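# Mount gear shaft between nearer station's centres, meshed

## Task

Set the gear shaft in place between the centres of whichever station is closer, so that its gear meshes with the master gear, and then release it.

## Robot and tools

Robot: two arms, left_arm and right_arm, each ending in a two-finger gripper. Cameras: cam_high, cam_low, cam_left_wrist, cam_right_wrist, each 504x504 pixels, sent in that order.

Scene frame: a single frame for both arms. The origin sits on the table surface midway between the arms, +x points out across the table, +z points up, and left_arm is on the +y side. The arm names do not refer to image sides. The state line shows, for each arm, end_effector_position in metres and end_effector_quat_wxyz. The printed position can be a little off, more so at long reach.

Gripper axes: the fingers extend along the gripper's +z and close along its y. The reported position is the spot between the finger pads, roughly 1 cm short of the tips.

The 14-number row (used by execute_actions and move): one list covering both arms, left_arm first. Per arm: dx, dy, dz, rx, ry, rz, opening, each in [-1, 1]. dx..rz are offsets, not poses, expressed in that gripper's own axes and counted from its pose in the most recent result that showed it (before any such result, and for a second or later call in one reply, from where it is when the action begins). Scale: 1.0 = 0.6 m or 180 degrees. rx, ry, rz form a single rotation vector. Opening is absolute: +1 fully open (0.094 m), -1 closed. Zero offsets are not a hold: they pull the gripper back to the reference pose.

execute_actions: argument actions, a list holding at most one item. Empty list = just report the state. An action is {"rows": [...], "steps": n}, with 1 to 15 rows and steps up to 15 (default 15), each step 1/30 s. Every row is measured from the same reference pose, not from the previous row; if rows run out, the last one repeats. A wait is {"steps": n} with n up to 300, counted from the previous result, so time spent composing the reply is included. Optional pictures (boolean) turns images on or off. A refused call moves nothing.

move: target = one 14-number row as above; speed = path top speed in m/s, 0.002 to 0.5, default 0.25 (rotation capped at twice that in rad/s). Each gripper follows a straight line to its target, taking the shorter rotation; both paths finish together, lasting 0.5 to 10 s and cut off at 10 s. Paths ignore obstacles and the other arm. Grippers lag, drift and may exceed the speed, especially with a nearly straight arm. Openings are sent at the start. Faster moves and targets set deeper past contact hit and press harder. The result adds a move: line with the ending (done, off_target, moving, held, fault) and any limits (paced = pose clipped; held = some steps blocked, after which the arm may surge fast), plus each gripper's distance to its target. If only one arm is named, the other finished fine.

wait: seconds, 0 to 10; nothing new is commanded. zoom_image: camera (one of the four names) and region [x0, y0, x1, y1] in pixels, top-left origin, at most 504 by 504; gives a closer look at that camera's latest image. finished_scene: pass the current scene number; this ends and grades the scene irreversibly, so the shaft must be mounted and released first.

Controller behaviour: each control step, the commanded pose is limited to within 70 mm and 16 degrees of the measured pose; damped inverse kinematics then tracks it, favouring position over orientation. After an action the arm only continues to its last clipped pose, so long moves need several actions; compare the result pose and send the remainder. Arms tend to end a centimetre or more below target and can sink with repeated zero offsets: to keep an arm still, send the correction back to its intended pose in the first call of a reply and zeros afterwards, aiming higher if it still sags. Elbows never fully straighten. Joint limits (rad), base to gripper: waist -2.618 to 3.054, shoulder 0 to 3.142, elbow 0 to 3.142, wrist pitch -1.571 to 1.571, wrist yaw -1.571 to 1.571, wrist roll -2.094 to 2.094.

Result lines: a "pose unreachable" line means a clearance check altered or stopped the command for the named arm; HELD flags steps where the command was not (fully) sent. A "Hand target" line shows where the controller is currently driving each gripper. FAULT lines report an arm stop. The simulation runs on while replies are being written.

Gripping: grip_measured is the measured finger opening on the command scale (the last joint value gives it in metres); each gripper may read off by up to about 1 mm consistently. To hold something, command below grip_measured, about 0.03 lower for a firm grip, less for a light one. Pads push about 50 to 62 N at most, less on parts under ~2 mm thick, with a brief spike on first contact. Occasionally a held part gets tugged or a loose object pushed, so grip firmly enough.

Motor heat: carrying loads warms the motors. MOTOR HOT warns from 75 °C; at 90 °C that arm is halted for 10 s; at 100 °C the arm and gripper go limp and drop. Some heat carries into later scenes. Avoid long holds.

Avoid: anything leaving the table (fails the task), arms colliding or pressing on each other, dropping or letting the shaft slip, slamming into parts or pushing very hard.

Each tool is called after ">>>" by a JSON object that holds its "fn" and its "kwargs", one argument or row to a line.

## Session

I'll start by looking at the scene.

>>> {"fn": "execute_actions", "kwargs": {
  "actions": []
}}

Scene clock: 0.00 s of 5560.00 s.
left_arm: end_effector_position=(+0.3265, +0.3840, +0.3028) grip_measured=+1.000 end_effector_quat_wxyz=(+0.473, -0.170, +0.790, +0.351) | right_arm: end_effector_position=(+0.1743, -0.5924, +0.2420) grip_measured=+1.000 end_effector_quat_wxyz=(+0.004, -0.118, +0.761, -0.638)
Joint positions: left_arm=[ 0.062  1.142  1.022 -0.349 -0.826  0.07   0.094] | right_arm=[-0.515  0.887  0.558 -0.049  1.046 -1.387  0.094]
Joint velocities: left_arm=[-0.007 -0.007 -0.022 -0.037  0.022 -0.007  0.   ] | right_arm=[-0.002 -0.012 -0.012 -0.022  0.022 -0.007  0.   ]
Hand target (left_arm): +0.324, +0.385, +0.305; +0.473, -0.173, +0.789, +0.353
Hand target (right_arm): +0.173, -0.592, +0.247; +0.012, -0.108, +0.759, -0.642

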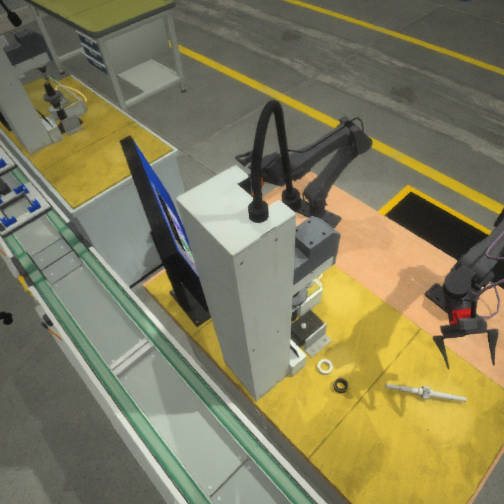

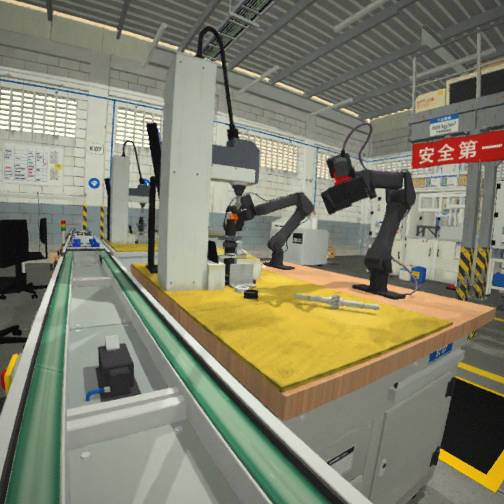

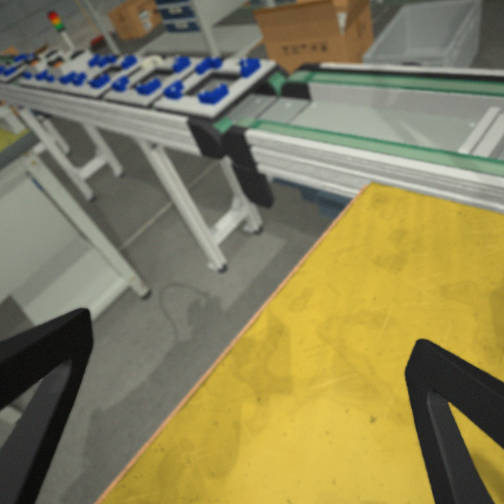

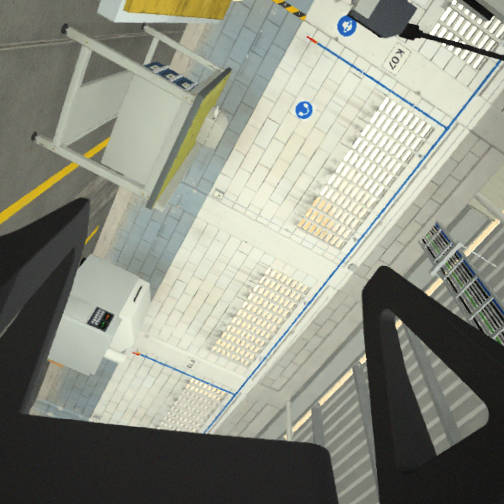

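>>> {"fn": "zoom_image", "kwargs": {
  "camera": "cam_high",
  "region": [230, 200, 504, 440]
}}

>>> {"fn": "zoom_image", "kwargs": {
  "camera": "cam_low",
  "region": [180, 120, 420, 330]
}}

>>> {"fn": "zoom_image", "kwargs": {
  "camera": "cam_high",
  "region": [0, 20, 130, 160]
}}

Region (230, 200, 504, 440) of cam_high's 504x504 image, scaled by 1.839, with more detail than that image has; it fills the top 441 rows of this view, and the rest is white.

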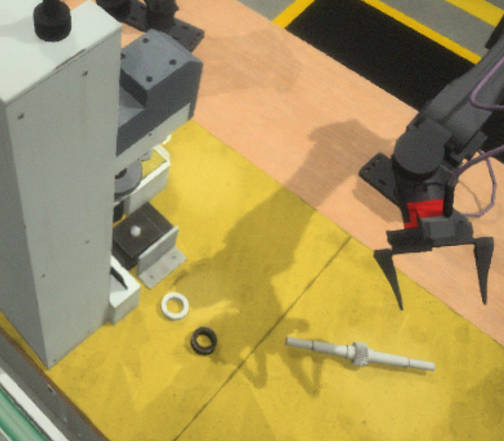

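Region (180, 120, 420, 330) of cam_low's 504x504 image, scaled by 2.100, with more detail than that image has; it fills the top 441 rows of this view, and the rest is white.

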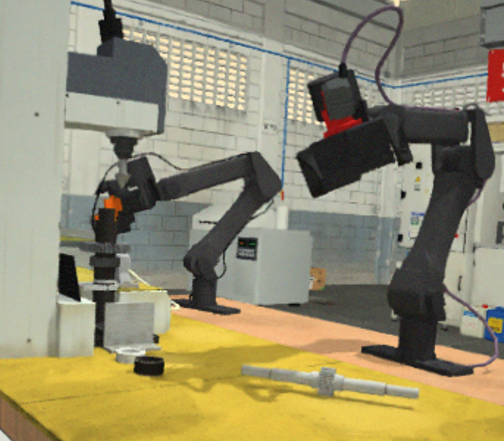

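Region (0, 20, 130, 160) of cam_high's 504x504 image, scaled by 3.600, with more detail than that image has; it fills the left 468 columns of this view, and the rest is white.

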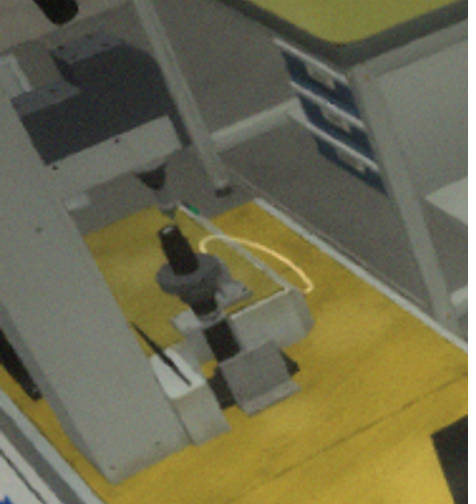

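>>> {"fn": "move", "kwargs": {
  "target": [0.1165, 0.0302, -0.0027, 0.2405, 0.3241, 0.1165, 1, -0.1797, 0.0828, -0.6438, -0.408, -0.4776, 0.2585, 1],
  "speed": 0.25
}}

Scene clock: 68.47 s of 5560.00 s.
left_arm: end_effector_position=(+0.2846, +0.4022, +0.2527) grip_measured=+1.000 end_effector_quat_wxyz=(+0.102, +0.001, +0.993, +0.060) | right_arm: end_effector_position=(+0.2108, -0.1943, +0.2603) grip_measured=+1.000 end_effector_quat_wxyz=(+0.631, -0.194, +0.732, +0.166)
Joint positions: left_arm=[ 0.523  1.651  1.873 -1.558 -0.023  0.435  0.094] | right_arm=[ 0.669  0.533  0.472 -0.096  0.332  0.049  0.094]
Joint velocities: left_arm=[-0.022  0.007 -0.007 -0.066 -0.007  0.051  0.   ] | right_arm=[-0.032  0.002 -0.002  0.037 -0.051  0.051  0.   ]
Hand target (left_arm): +0.280, +0.402, +0.249; +0.093, -0.002, +0.994, +0.051
Hand target (right_arm): +0.211, -0.191, +0.253; +0.626, -0.195, +0.736, +0.170
Off the commanded pose (left_arm): 0.006 m, 14 deg.
Off the commanded pose (right_arm): 0.012 m, 2 deg.
joint sent to its limit (left arm) — the command would take joint 4 (wrist pitch) past its lower limit, so that joint was sent only as far as its limit.
After step 90, 60.40 s passed at rest.
move: off_target (left_arm, right_arm)

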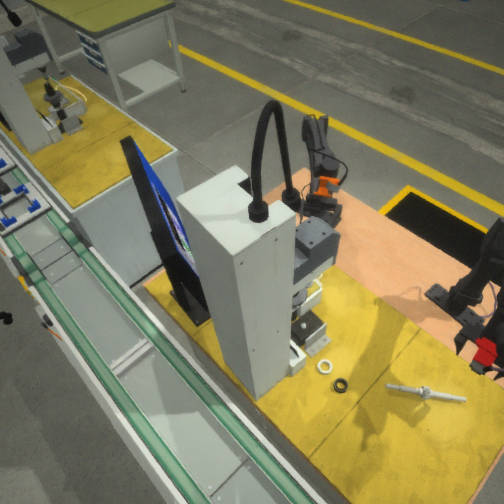

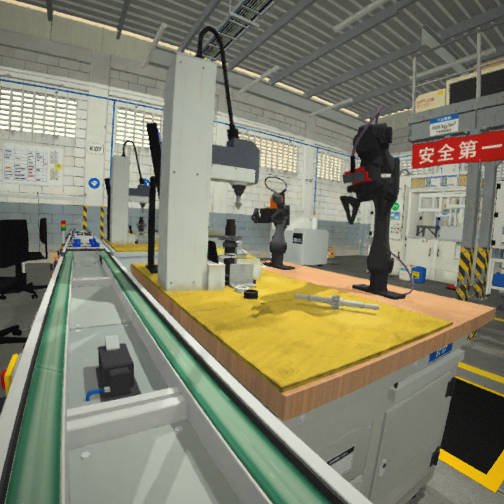

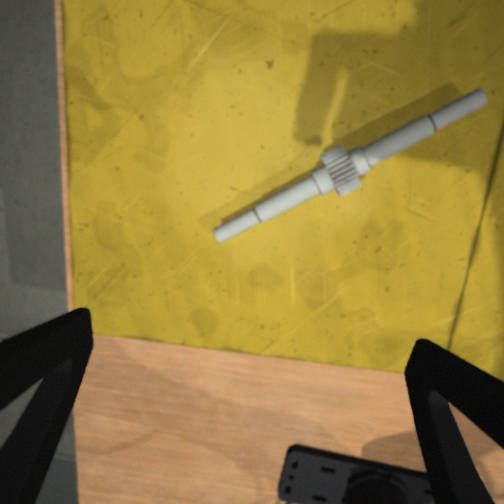

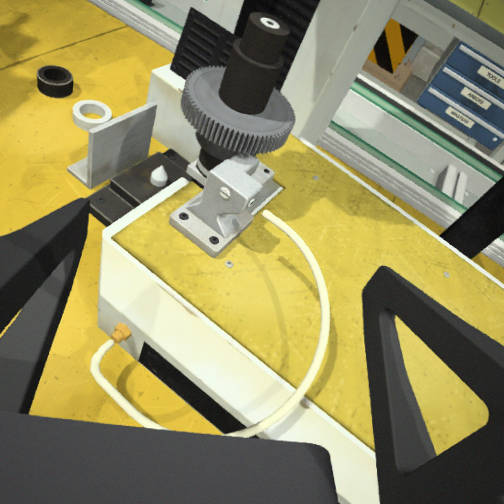

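>>> {"fn": "zoom_image", "kwargs": {
  "camera": "cam_low",
  "region": [190, 130, 310, 310]
}}

>>> {"fn": "zoom_image", "kwargs": {
  "camera": "cam_left_wrist",
  "region": [200, 70, 504, 260]
}}

>>> {"fn": "zoom_image", "kwargs": {
  "camera": "cam_right_wrist",
  "region": [20, 0, 320, 270]
}}

Region (190, 130, 310, 310) of cam_low's 504x504 image, scaled by 2.800, with more detail than that image has.

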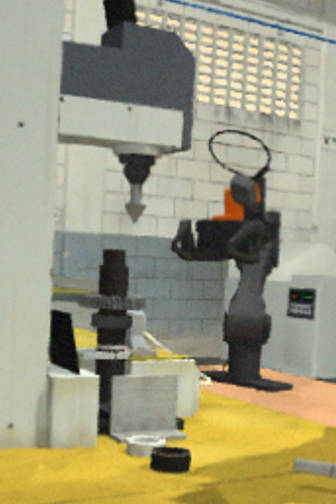

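Region (200, 70, 504, 260) of cam_left_wrist's 504x504 image, scaled by 1.658, with more detail than that image has; it fills the top 315 rows of this view, and the rest is white.

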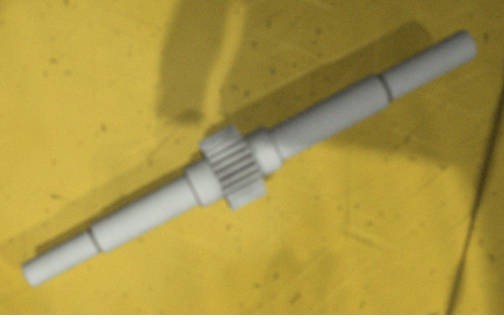

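Region (20, 0, 320, 270) of cam_right_wrist's 504x504 image, scaled by 1.680, with more detail than that image has; it fills the top 454 rows of this view, and the rest is white.

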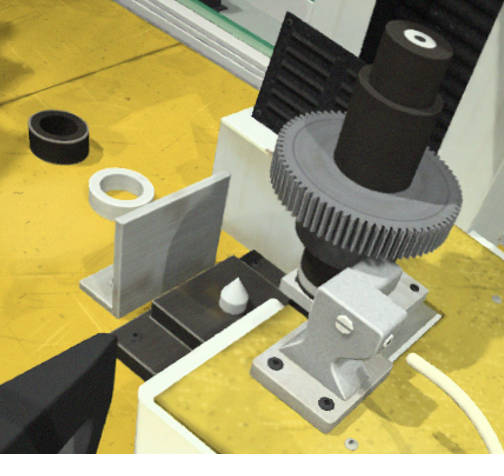

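>>> {"fn": "zoom_image", "kwargs": {
  "camera": "cam_high",
  "region": [375, 365, 480, 420]
}}

>>> {"fn": "zoom_image", "kwargs": {
  "camera": "cam_low",
  "region": [285, 275, 395, 325]
}}

Region (375, 365, 480, 420) of cam_high's 504x504 image, scaled by 4.800, with more detail than that image has; it fills the top 264 rows of this view, and the rest is white.

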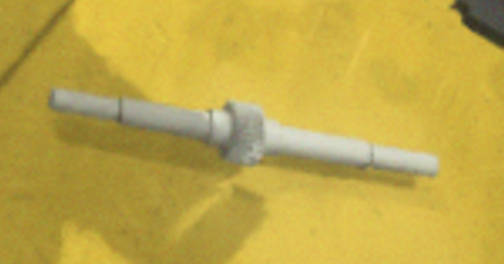

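Region (285, 275, 395, 325) of cam_low's 504x504 image, scaled by 4.582, with more detail than that image has; it fills the top 229 rows of this view, and the rest is white.

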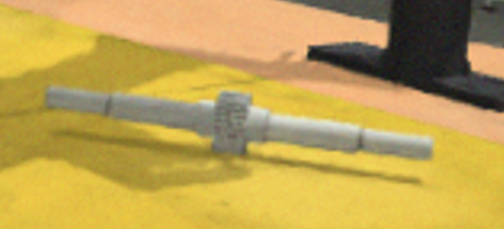

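>>> {"fn": "move", "kwargs": {
  "target": [-0.079, -0.1733, 0.2057, 0.0675, 0.0406, 0.3146, 1, 0, 0, 0, -0.055, -0.222, 0, 1],
  "speed": 0.2
}}

Scene clock: 191.50 s of 5560.00 s.
left_arm: end_effector_position=(+0.3514, +0.3152, +0.1297) grip_measured=+1.000 end_effector_quat_wxyz=(-0.009, +0.471, +0.882, +0.003) | right_arm: end_effector_position=(+0.2093, -0.1941, +0.2664) grip_measured=+1.000 end_effector_quat_wxyz=(+0.784, -0.209, +0.524, +0.259)
Joint positions: left_arm=[ 0.229  1.937  1.748 -1.392 -0.015  1.116  0.094] | right_arm=[ 0.394  0.791  0.008  1.157 -0.114 -0.015  0.094]
Joint velocities: left_arm=[-0.017  0.027 -0.002  0.022  0.007  0.007  0.   ] | right_arm=[-0.002  0.012 -0.012  0.037  0.007 -0.022  0.   ]
Hand target (left_arm): +0.356, +0.311, +0.130; -0.002, +0.478, +0.878, +0.003
Hand target (right_arm): +0.209, -0.195, +0.262; +0.780, -0.208, +0.528, +0.263
Off the commanded pose (left_arm): 0.006 m, 1 deg.
Off the commanded pose (right_arm): 0.006 m, 10 deg.
joint sent to its limit (right arm) — the command would take joint 3 (elbow) past its lower limit, so that joint was sent only as far as its limit.
After step 90, 117.00 s passed at rest.
move: off_target (right_arm)

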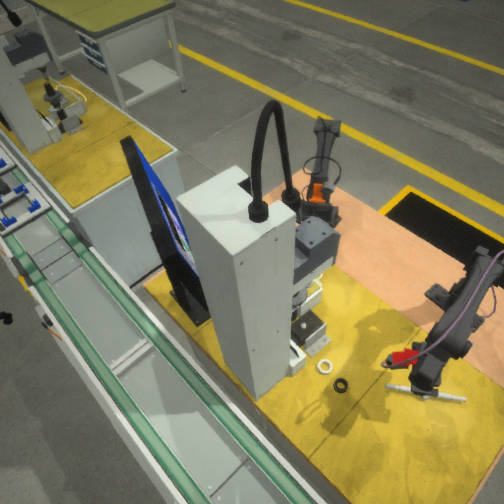

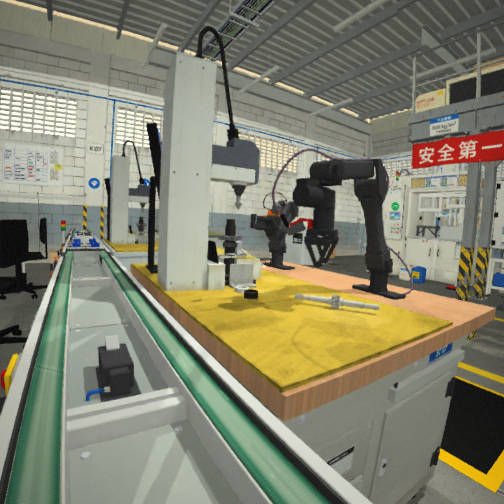

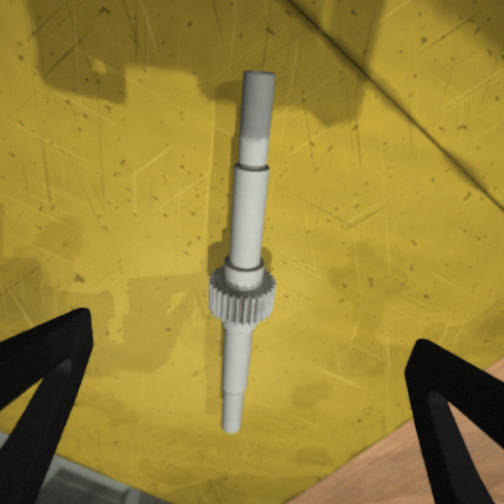

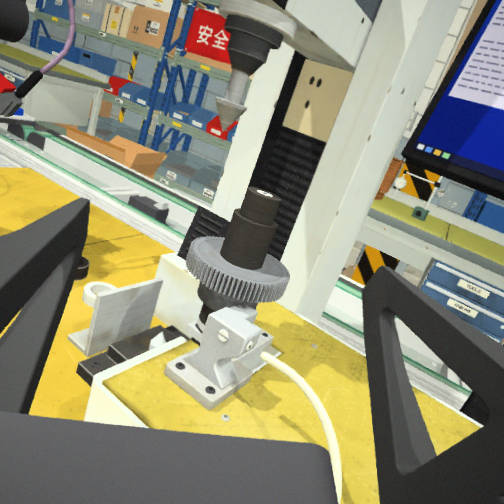

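>>> {"fn": "zoom_image", "kwargs": {
  "camera": "cam_right_wrist",
  "region": [150, 0, 400, 250]
}}

>>> {"fn": "zoom_image", "kwargs": {
  "camera": "cam_right_wrist",
  "region": [380, 0, 504, 200]
}}

Region (150, 0, 400, 250) of cam_right_wrist's 504x504 image, scaled by 2.016, with more detail than that image has.

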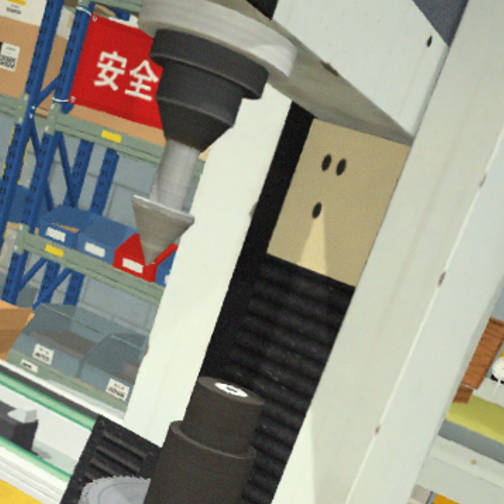

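Region (380, 0, 504, 200) of cam_right_wrist's 504x504 image, scaled by 2.520, with more detail than that image has; it fills the left 312 columns of this view, and the rest is white.

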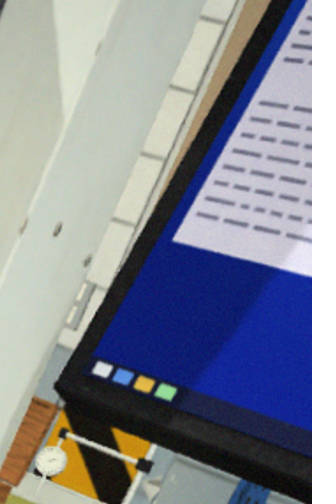

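>>> {"fn": "move", "kwargs": {
  "target": [-0.008, 0.0133, 0.163, 0, 0, 0, 0.3, 0, 0, 0, 0, 0, 0, 1],
  "speed": 0.12
}}

Scene clock: 214.73 s of 5560.00 s.
left_arm: end_effector_position=(+0.3608, +0.3165, +0.0355) grip_measured=+0.302 end_effector_quat_wxyz=(-0.006, +0.472, +0.882, +0.005) | right_arm: end_effector_position=(+0.2086, -0.1936, +0.2670) grip_measured=+1.000 end_effector_quat_wxyz=(+0.784, -0.210, +0.522, +0.261)
Joint positions: left_arm=[ 0.229  2.013  1.478 -1.04  -0.015  1.118  0.061] | right_arm=[ 0.393  0.792  0.008  1.162 -0.12  -0.014  0.094]
Joint velocities: left_arm=[ 0.007  0.007 -0.012  0.066 -0.037 -0.022  0.001] | right_arm=[ 0.012 -0.007  0.022  0.037  0.022 -0.007  0.   ]
Hand target (left_arm): +0.359, +0.316, +0.032; -0.009, +0.471, +0.882, +0.003
Hand target (right_arm): +0.209, -0.194, +0.266; +0.784, -0.209, +0.524, +0.259
Off the commanded pose (left_arm): 0.004 m, 0 deg.
Off the commanded pose (right_arm): 0.001 m, 0 deg.
After step 90, 18.83 s passed at rest.
move: done

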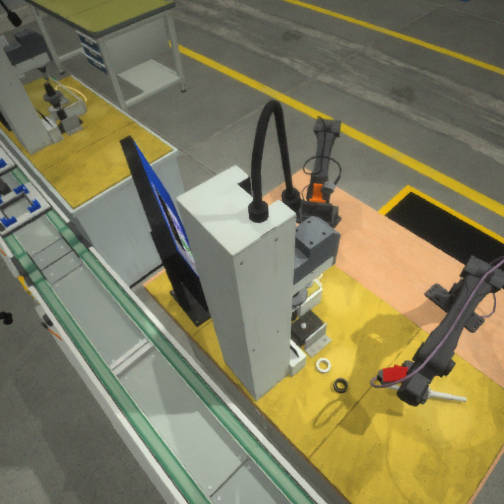

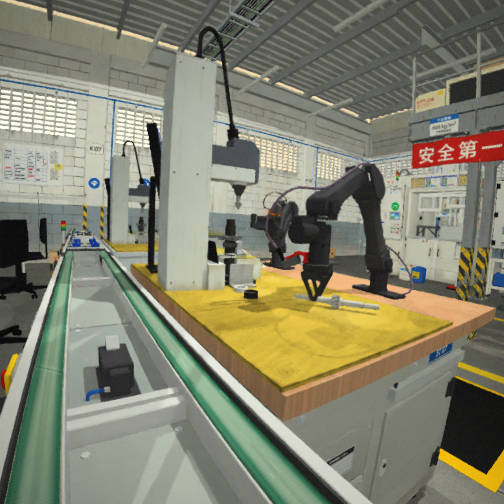

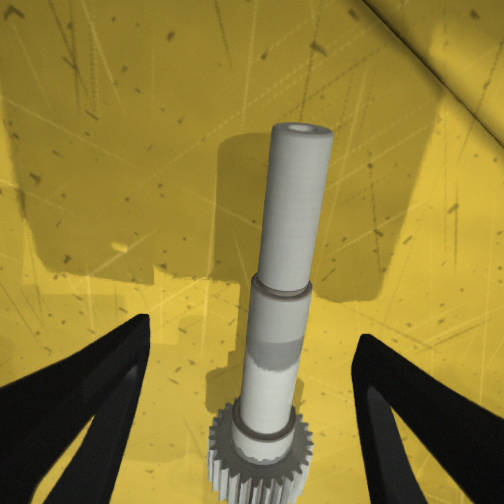

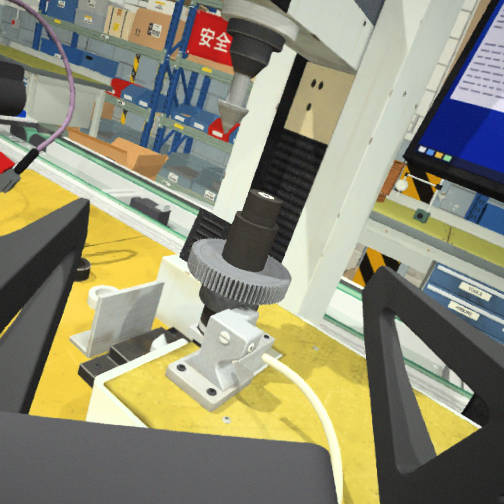

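>>> {"fn": "move", "kwargs": {
  "target": [0.03, -0.0135, 0.028, 0, 0, 0, 0.3, 0, 0, 0, 0, 0, 0, 1],
  "speed": 0.05
}}

Scene clock: 226.23 s of 5560.00 s.
left_arm: end_effector_position=(+0.3460, +0.3235, +0.0167) grip_measured=+0.302 end_effector_quat_wxyz=(-0.011, +0.474, +0.881, +0.002) | right_arm: end_effector_position=(+0.2086, -0.1936, +0.2670) grip_measured=+1.000 end_effector_quat_wxyz=(+0.784, -0.210, +0.522, +0.261)
Joint positions: left_arm=[ 0.254  1.998  1.376 -0.964 -0.016  1.148  0.061] | right_arm=[ 0.393  0.792  0.008  1.162 -0.12  -0.014  0.094]
Joint velocities: left_arm=[ 0.007  0.007  0.002  0.066  0.007 -0.022 -0.001] | right_arm=[-0.002  0.002  0.002  0.007 -0.007  0.081  0.   ]
Hand target (left_arm): +0.344, +0.327, +0.019; -0.007, +0.472, +0.882, +0.005
Hand target (right_arm): +0.209, -0.194, +0.267; +0.784, -0.210, +0.522, +0.261
Off the commanded pose (left_arm): 0.005 m, 1 deg.
Off the commanded pose (right_arm): 0.000 m, 0 deg.
After step 90, 7.53 s passed at rest.
move: done

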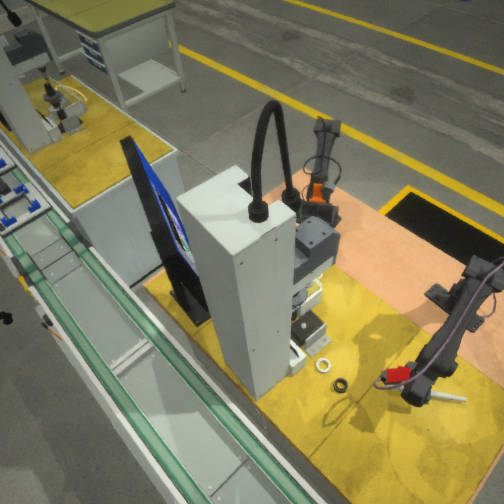

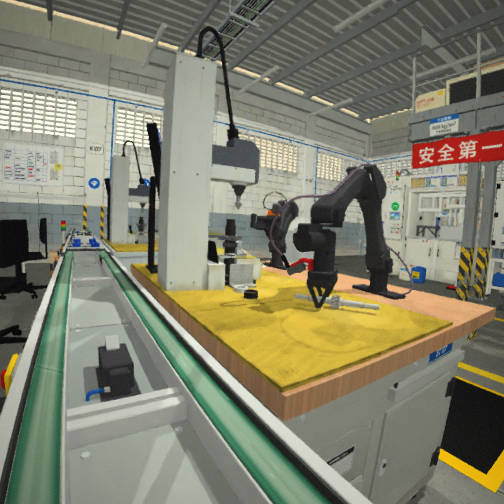

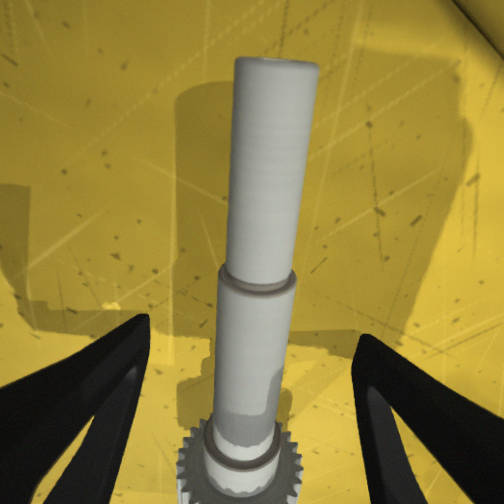

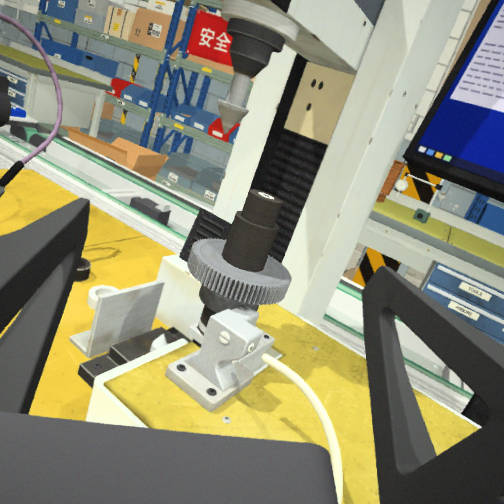

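>>> {"fn": "move", "kwargs": {
  "target": [0, 0, -0.003, 0, 0, 0, -0.68, 0, 0, 0, 0, 0, 0, 1],
  "speed": 0.03
}}

Scene clock: 230.57 s of 5560.00 s.
left_arm: end_effector_position=(+0.3466, +0.3237, +0.0167) grip_measured=-0.658 end_effector_quat_wxyz=(-0.010, +0.474, +0.880, +0.003) | right_arm: end_effector_position=(+0.2086, -0.1936, +0.2670) grip_measured=+1.000 end_effector_quat_wxyz=(+0.784, -0.210, +0.522, +0.261)
Joint positions: left_arm=[ 0.254  1.998  1.376 -0.961 -0.016  1.149  0.016] | right_arm=[ 0.393  0.792  0.008  1.162 -0.12  -0.014  0.094]
Joint velocities: left_arm=[ 0.002 -0.002 -0.032  0.081 -0.022 -0.066  0.   ] | right_arm=[ 0.002  0.012 -0.012  0.022 -0.066  0.022  0.   ]
Hand target (left_arm): +0.346, +0.324, +0.018; -0.010, +0.474, +0.881, +0.002
Hand target (right_arm): +0.209, -0.194, +0.267; +0.784, -0.210, +0.522, +0.261
Off the commanded pose (left_arm): 0.002 m, 0 deg.
Off the commanded pose (right_arm): 0.000 m, 0 deg.
After step 90, 0.63 s passed at rest.
move: done

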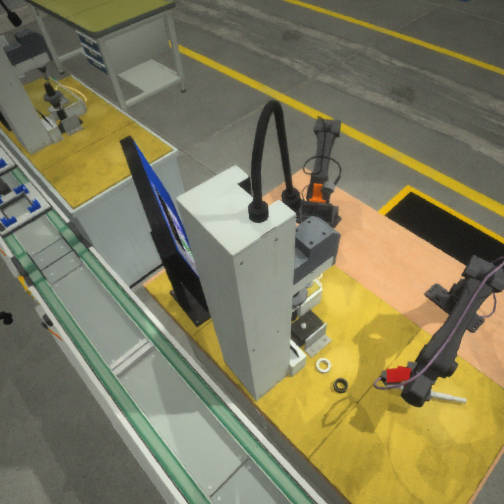

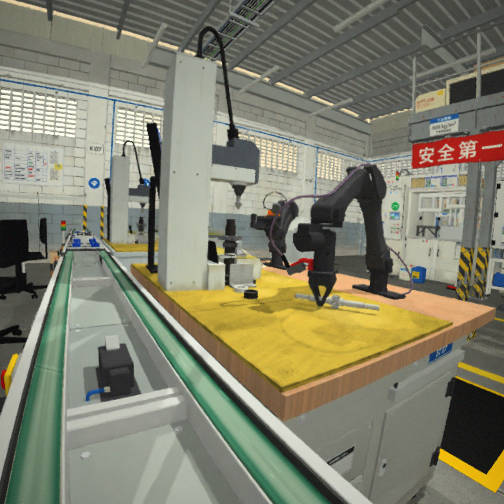

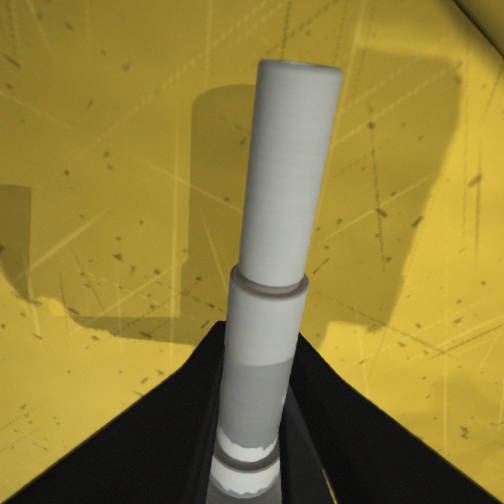

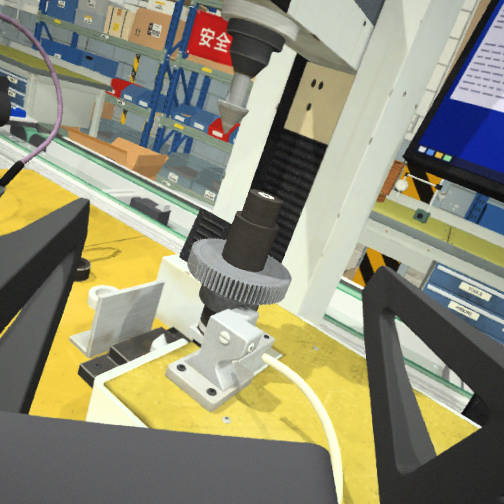

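>>> {"fn": "move", "kwargs": {
  "target": [0, 0, -0.2, 0, 0, 0, -0.71, 0, 0, 0, 0, 0, 0, 1],
  "speed": 0.1
}}

Scene clock: 240.67 s of 5560.00 s.
left_arm: end_effector_position=(+0.3481, +0.3228, +0.1175) grip_measured=-0.658 end_effector_quat_wxyz=(-0.021, +0.474, +0.880, -0.010) | right_arm: end_effector_position=(+0.2086, -0.1936, +0.2670) grip_measured=+1.000 end_effector_quat_wxyz=(+0.784, -0.210, +0.522, +0.261)
Joint positions: left_arm=[ 0.254  1.964  1.736 -1.389 -0.01   1.149  0.016] | right_arm=[ 0.393  0.792  0.008  1.162 -0.12  -0.014  0.094]
Joint velocities: left_arm=[ 0.007 -0.002 -0.022 -0.007  0.022 -0.007 -0.   ] | right_arm=[-0.002 -0.007 -0.002  0.037 -0.037 -0.051  0.   ]
Hand target (left_arm): +0.348, +0.323, +0.136; -0.009, +0.474, +0.880, +0.003
Hand target (right_arm): +0.209, -0.194, +0.267; +0.784, -0.210, +0.522, +0.261
Off the commanded pose (left_arm): 0.019 m, 2 deg.
Off the commanded pose (right_arm): 0.000 m, 0 deg.
After step 90, 5.30 s passed at rest.
move: off_target (left_arm)

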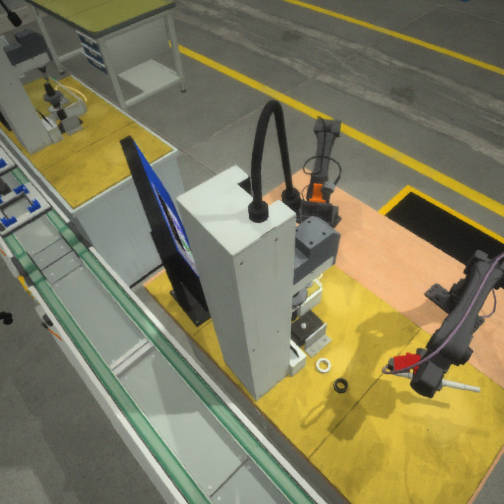

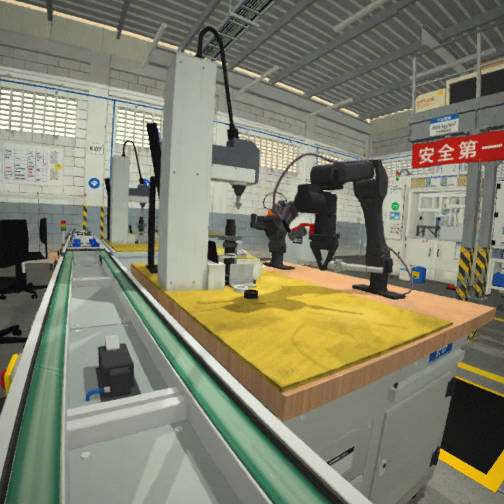

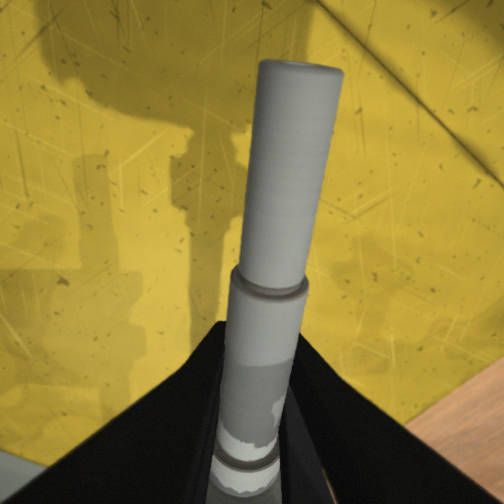

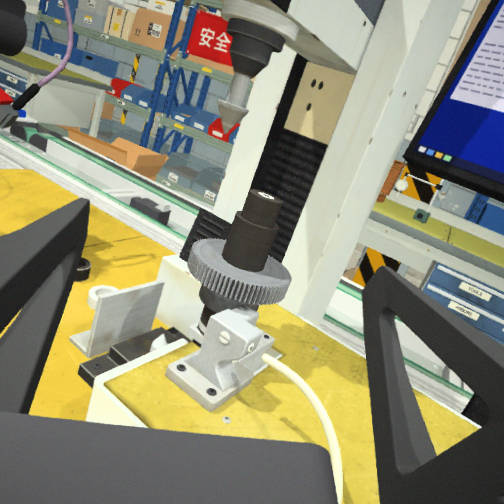

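>>> {"fn": "move", "kwargs": {
  "target": [-0.2418, -0.3673, -0.2138, -0.0812, -0.5065, -0.0645, -0.71, 0, 0, 0, 0, 0, 0, 1],
  "speed": 0.2
}}

Scene clock: 274.60 s of 5560.00 s.
left_arm: end_effector_position=(+0.2430, +0.0872, +0.2112) grip_measured=-0.658 end_effector_quat_wxyz=(+0.608, +0.244, +0.718, -0.237) | right_arm: end_effector_position=(+0.2086, -0.1936, +0.2670) grip_measured=+1.000 end_effector_quat_wxyz=(+0.784, -0.210, +0.522, +0.261)
Joint positions: left_arm=[-0.401  0.664  0.293  0.218  0.202 -0.012  0.016] | right_arm=[ 0.393  0.792  0.008  1.162 -0.12  -0.014  0.094]
Joint velocities: left_arm=[-0.007  0.007  0.012  0.007 -0.066  0.022  0.   ] | right_arm=[ 0.022 -0.007 -0.007  0.037 -0.037  0.051  0.   ]
Hand target (left_arm): +0.243, +0.084, +0.251; +0.661, +0.239, +0.667, -0.249
Hand target (right_arm): +0.209, -0.194, +0.267; +0.784, -0.210, +0.522, +0.261
Off the commanded pose (left_arm): 0.040 m, 9 deg.
Off the commanded pose (right_arm): 0.000 m, 0 deg.
After step 90, 26.00 s passed at rest.
move: off_target (left_arm); limits=paced

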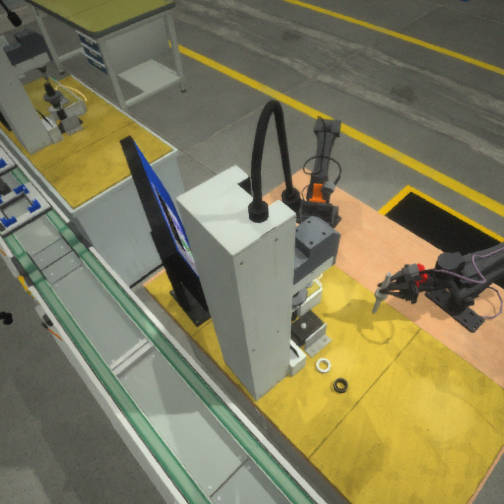

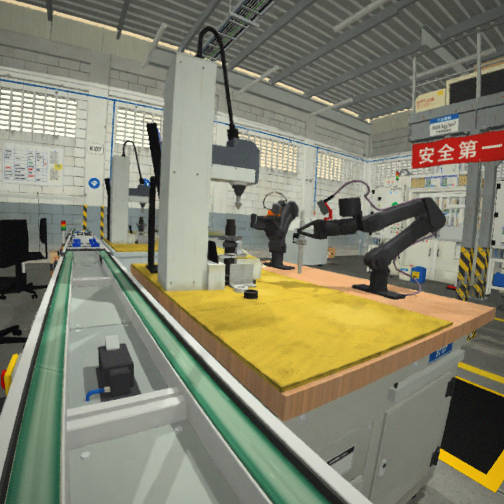

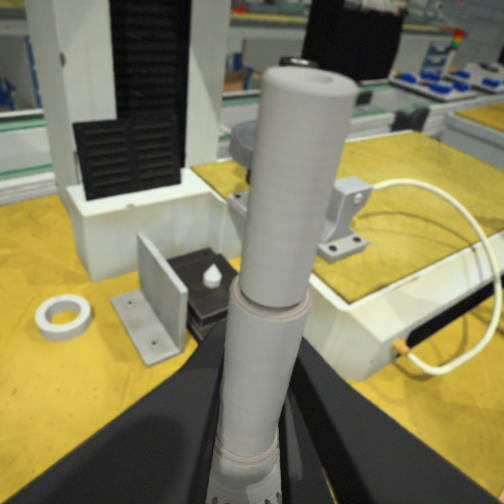

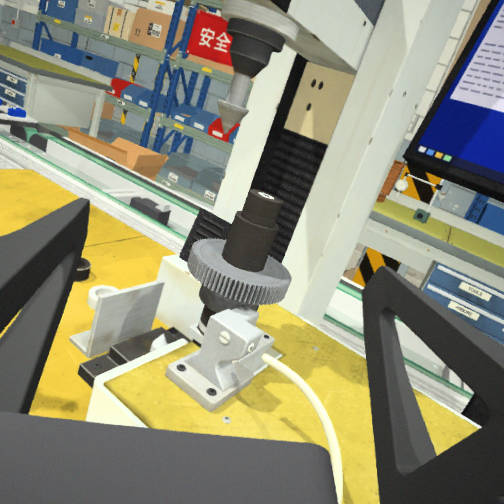

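>>> {"fn": "zoom_image", "kwargs": {
  "camera": "cam_low",
  "region": [200, 170, 380, 310]
}}

>>> {"fn": "zoom_image", "kwargs": {
  "camera": "cam_high",
  "region": [270, 210, 450, 400]
}}

Region (200, 170, 380, 310) of cam_low's 504x504 image, scaled by 2.800, with more detail than that image has.

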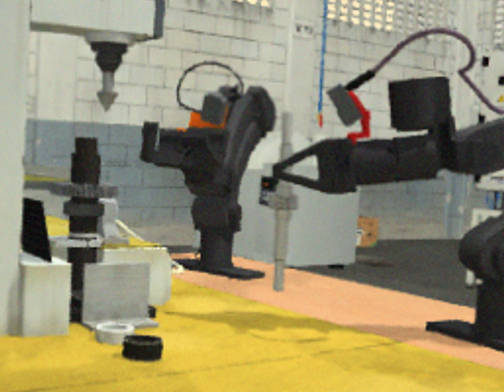

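Region (270, 210, 450, 400) of cam_high's 504x504 image, scaled by 2.653, with more detail than that image has; it fills the left 477 columns of this view, and the rest is white.

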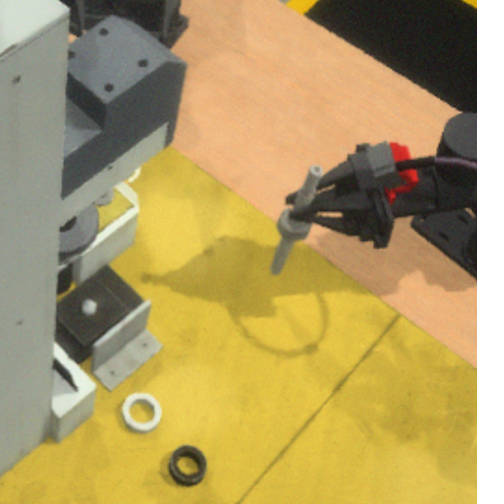

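>>> {"fn": "move", "kwargs": {
  "target": [-0.117, -0.0672, 0.2487, 0, -0.0087, 0.0141, -0.71, 0, 0, 0, 0, 0, 0, 1],
  "speed": 0.12
}}

Scene clock: 365.13 s of 5560.00 s.
left_arm: end_effector_position=(+0.3274, -0.0312, +0.2032) grip_measured=-0.658 end_effector_quat_wxyz=(+0.558, +0.275, +0.757, -0.202) | right_arm: end_effector_position=(+0.2086, -0.1936, +0.2670) grip_measured=+1.000 end_effector_quat_wxyz=(+0.784, -0.210, +0.522, +0.261)
Joint positions: left_arm=[-0.643  1.411  0.752  0.359 -0.038 -0.011  0.016] | right_arm=[ 0.393  0.792  0.008  1.162 -0.12  -0.014  0.094]
Joint velocities: left_arm=[-0.007  0.017  0.002  0.022 -0.066 -0.022 -0.   ] | right_arm=[-0.002 -0.012 -0.012 -0.051 -0.051 -0.007  0.   ]
Hand target (left_arm): +0.333, -0.041, +0.259; +0.622, +0.257, +0.705, -0.225
Hand target (right_arm): +0.209, -0.194, +0.267; +0.784, -0.210, +0.522, +0.261
Off the commanded pose (left_arm): 0.060 m, 10 deg.
Off the commanded pose (right_arm): 0.000 m, 0 deg.
After step 90, 85.70 s passed at rest.
move: off_target (left_arm)

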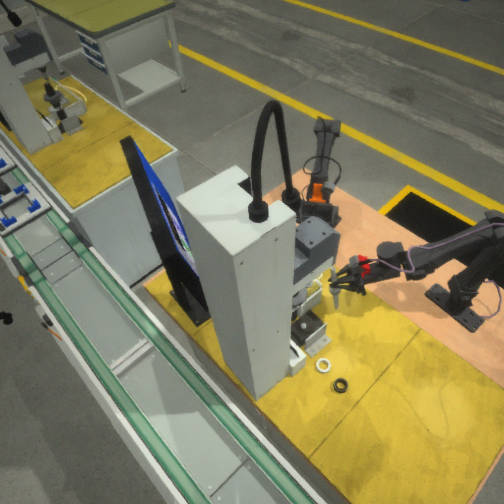

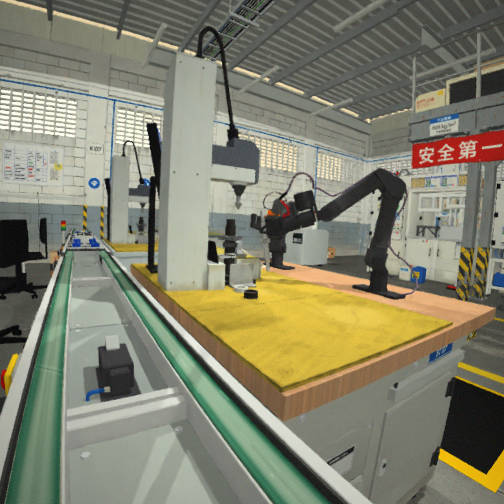

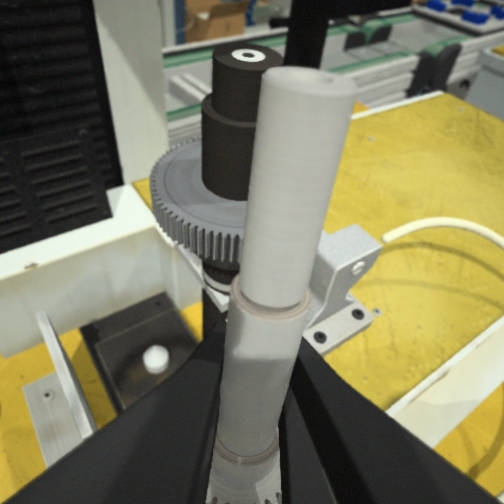

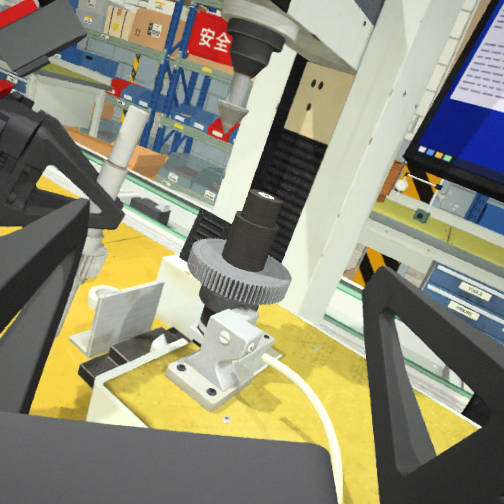

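>>> {"fn": "execute_actions", "kwargs": {
  "actions": [
    {"rows": [[-0.1867, -0.0008, -0.0457, 0, -0.12, 0, -0.71, 0, 0, 0, 0, 0, 0, 1]], "steps": 15}
  ],
  "pictures": false
}}

Scene clock: 445.83 s of 5560.00 s.
left_arm: end_effector_position=(+0.3262, -0.0299, +0.2613) grip_measured=-0.658 end_effector_quat_wxyz=(+0.626, +0.253, +0.701, -0.228) | right_arm: end_effector_position=(+0.2086, -0.1936, +0.2670) grip_measured=+1.000 end_effector_quat_wxyz=(+0.784, -0.210, +0.522, +0.261)
Joint positions: left_arm=[-0.643  1.343  0.752  0.478 -0.039 -0.008  0.016] | right_arm=[ 0.393  0.792  0.008  1.162 -0.12  -0.014  0.094]
Joint velocities: left_arm=[ 0.012 -0.007  0.012  0.154  0.022 -0.022 -0.   ] | right_arm=[ 0.007  0.002 -0.012  0.007 -0.007 -0.007  0.   ]
Hand target (left_arm): +0.326, -0.033, +0.317; +0.686, +0.233, +0.641, -0.252
Hand target (right_arm): +0.209, -0.194, +0.267; +0.784, -0.210, +0.522, +0.261
Off the commanded pose (left_arm): 0.058 m, 11 deg.
Off the commanded pose (right_arm): 0.000 m, 0 deg.
Steps of this call (steps 1 to 90: nothing new was sent; then 77.20 s passed at rest; steps 91 to 105: all 15 steps of this action). Readings (end_effector_position):
91: left_arm (+0.3273, -0.0309, +0.2051) | right_arm (+0.2086, -0.1936, +0.2670)
92: left_arm (+0.3267, -0.0303, +0.2076) | right_arm (+0.2086, -0.1936, +0.2670)
94: left_arm (+0.3254, -0.0292, +0.2176) | right_arm (+0.2086, -0.1936, +0.2670)
98: left_arm (+0.3242, -0.0281, +0.2426) | right_arm (+0.2086, -0.1936, +0.2670)
105: the state above

>>> {"fn": "execute_actions", "kwargs": {
  "actions": [
    {"rows": [[-0.092, 0, -0.01, 0.006, -0.059, 0.001, -0.71, 0, 0, 0, 0, 0, 0, 1], [-0.092, 0, -0.01, 0.013, -0.058, 0.003, -0.71, 0, 0, 0, 0, 0, 0, 1], [-0.092, 0, -0.01, 0.019, -0.058, 0.004, -0.71, 0, 0, 0, 0, 0, 0, 1], [-0.091, 0, -0.01, 0.026, -0.057, 0.006, -0.71, 0, 0, 0, 0, 0, 0, 1], [-0.091, 0, -0.01, 0.032, -0.056, 0.007, -0.71, 0, 0, 0, 0, 0, 0, 1], [-0.091, 0, -0.01, 0.038, -0.055, 0.009, -0.71, 0, 0, 0, 0, 0, 0, 1], [-0.09, 0, -0.01, 0.045, -0.054, 0.01, -0.71, 0, 0, 0, 0, 0, 0, 1], [-0.09, 0, -0.01, 0.051, -0.054, 0.012, -0.71, 0, 0, 0, 0, 0, 0, 1], [-0.09, 0, -0.01, 0.058, -0.053, 0.013, -0.71, 0, 0, 0, 0, 0, 0, 1], [-0.089, 0, -0.01, 0.064, -0.052, 0.015, -0.71, 0, 0, 0, 0, 0, 0, 1], [-0.089, 0, -0.01, 0.07, -0.051, 0.016, -0.71, 0, 0, 0, 0, 0, 0, 1], [-0.088, 0, -0.01, 0.077, -0.05, 0.018, -0.71, 0, 0, 0, 0, 0, 0, 1], [-0.088, 0, -0.01, 0.083, -0.05, 0.019, -0.71, 0, 0, 0, 0, 0, 0, 1], [-0.087, 0, -0.01, 0.09, -0.049, 0.021, -0.71, 0, 0, 0, 0, 0, 0, 1], [-0.087, 0, -0.01, 0.096, -0.048, 0.022, -0.71, 0, 0, 0, 0, 0, 0, 1]], "steps": 15}
  ],
  "pictures": false
}}

>>> {"fn": "execute_actions", "kwargs": {
  "actions": [
    {"steps": 20}
  ],
  "pictures": false
}}

Scene clock: 480.07 s of 5560.00 s.
left_arm: end_effector_position=(+0.3296, -0.0185, +0.2572) grip_measured=-0.658 end_effector_quat_wxyz=(+0.596, +0.317, +0.682, -0.281) | right_arm: end_effector_position=(+0.2086, -0.1936, +0.2670) grip_measured=+1.000 end_effector_quat_wxyz=(+0.784, -0.210, +0.522, +0.261)
Joint positions: left_arm=[-0.483  1.344  0.757  0.449  0.297  0.034  0.016] | right_arm=[ 0.393  0.792  0.008  1.162 -0.12  -0.014  0.094]
Joint velocities: left_arm=[ 0.369  0.042  0.12  -0.242  0.916  0.081 -0.   ] | right_arm=[-0.012 -0.012  0.002 -0.037 -0.037  0.007  0.   ]
Hand target (left_arm): +0.322, -0.026, +0.312; +0.639, +0.351, +0.606, -0.317
Hand target (right_arm): +0.209, -0.194, +0.267; +0.784, -0.210, +0.522, +0.261
Off the commanded pose (left_arm): 0.058 m, 12 deg.
Off the commanded pose (right_arm): 0.000 m, 0 deg.
Steps of this call (steps 1 to 90: nothing new was sent; then 30.73 s passed at rest; steps 91 to 105: all 15 steps of this action). Readings (end_effector_position):
91: left_arm (+0.3262, -0.0304, +0.2640) | right_arm (+0.2086, -0.1936, +0.2670)
92: left_arm (+0.3258, -0.0309, +0.2640) | right_arm (+0.2086, -0.1936, +0.2670)
94: left_arm (+0.3253, -0.0316, +0.2640) | right_arm (+0.2086, -0.1936, +0.2670)
98: left_arm (+0.3286, -0.0267, +0.2624) | right_arm (+0.2086, -0.1936, +0.2670)
105: the state above

Scene clock: 480.73 s of 5560.00 s.
left_arm: end_effector_position=(+0.3198, -0.0256, +0.2606) grip_measured=-0.658 end_effector_quat_wxyz=(+0.582, +0.351, +0.663, -0.314) | right_arm: end_effector_position=(+0.2086, -0.1936, +0.2670) grip_measured=+1.000 end_effector_quat_wxyz=(+0.784, -0.210, +0.522, +0.261)
Joint positions: left_arm=[-0.46   1.349  0.772  0.439  0.426  0.049  0.016] | right_arm=[ 0.393  0.792  0.008  1.162 -0.12  -0.014  0.094]
Joint velocities: left_arm=[-0.002  0.002 -0.002  0.007 -0.007 -0.051 -0.   ] | right_arm=[ 0.007 -0.012 -0.012 -0.022 -0.022  0.007  0.   ]
Hand target (left_arm): +0.322, -0.026, +0.312; +0.639, +0.351, +0.606, -0.317
Hand target (right_arm): +0.209, -0.194, +0.267; +0.784, -0.210, +0.522, +0.261
Off the commanded pose (left_arm): 0.054 m, 10 deg.
Off the commanded pose (right_arm): 0.000 m, 0 deg.
Steps of this call (steps 1 to 20: nothing new was sent). Readings (end_effector_position):
1: left_arm (+0.3295, -0.0182, +0.2573) | right_arm (+0.2086, -0.1936, +0.2670)
2: left_arm (+0.3293, -0.0184, +0.2580) | right_arm (+0.2086, -0.1936, +0.2670)
4: left_arm (+0.3277, -0.0197, +0.2593) | right_arm (+0.2086, -0.1936, +0.2670)
8: left_arm (+0.3229, -0.0235, +0.2607) | right_arm (+0.2086, -0.1936, +0.2670)
20: the state above


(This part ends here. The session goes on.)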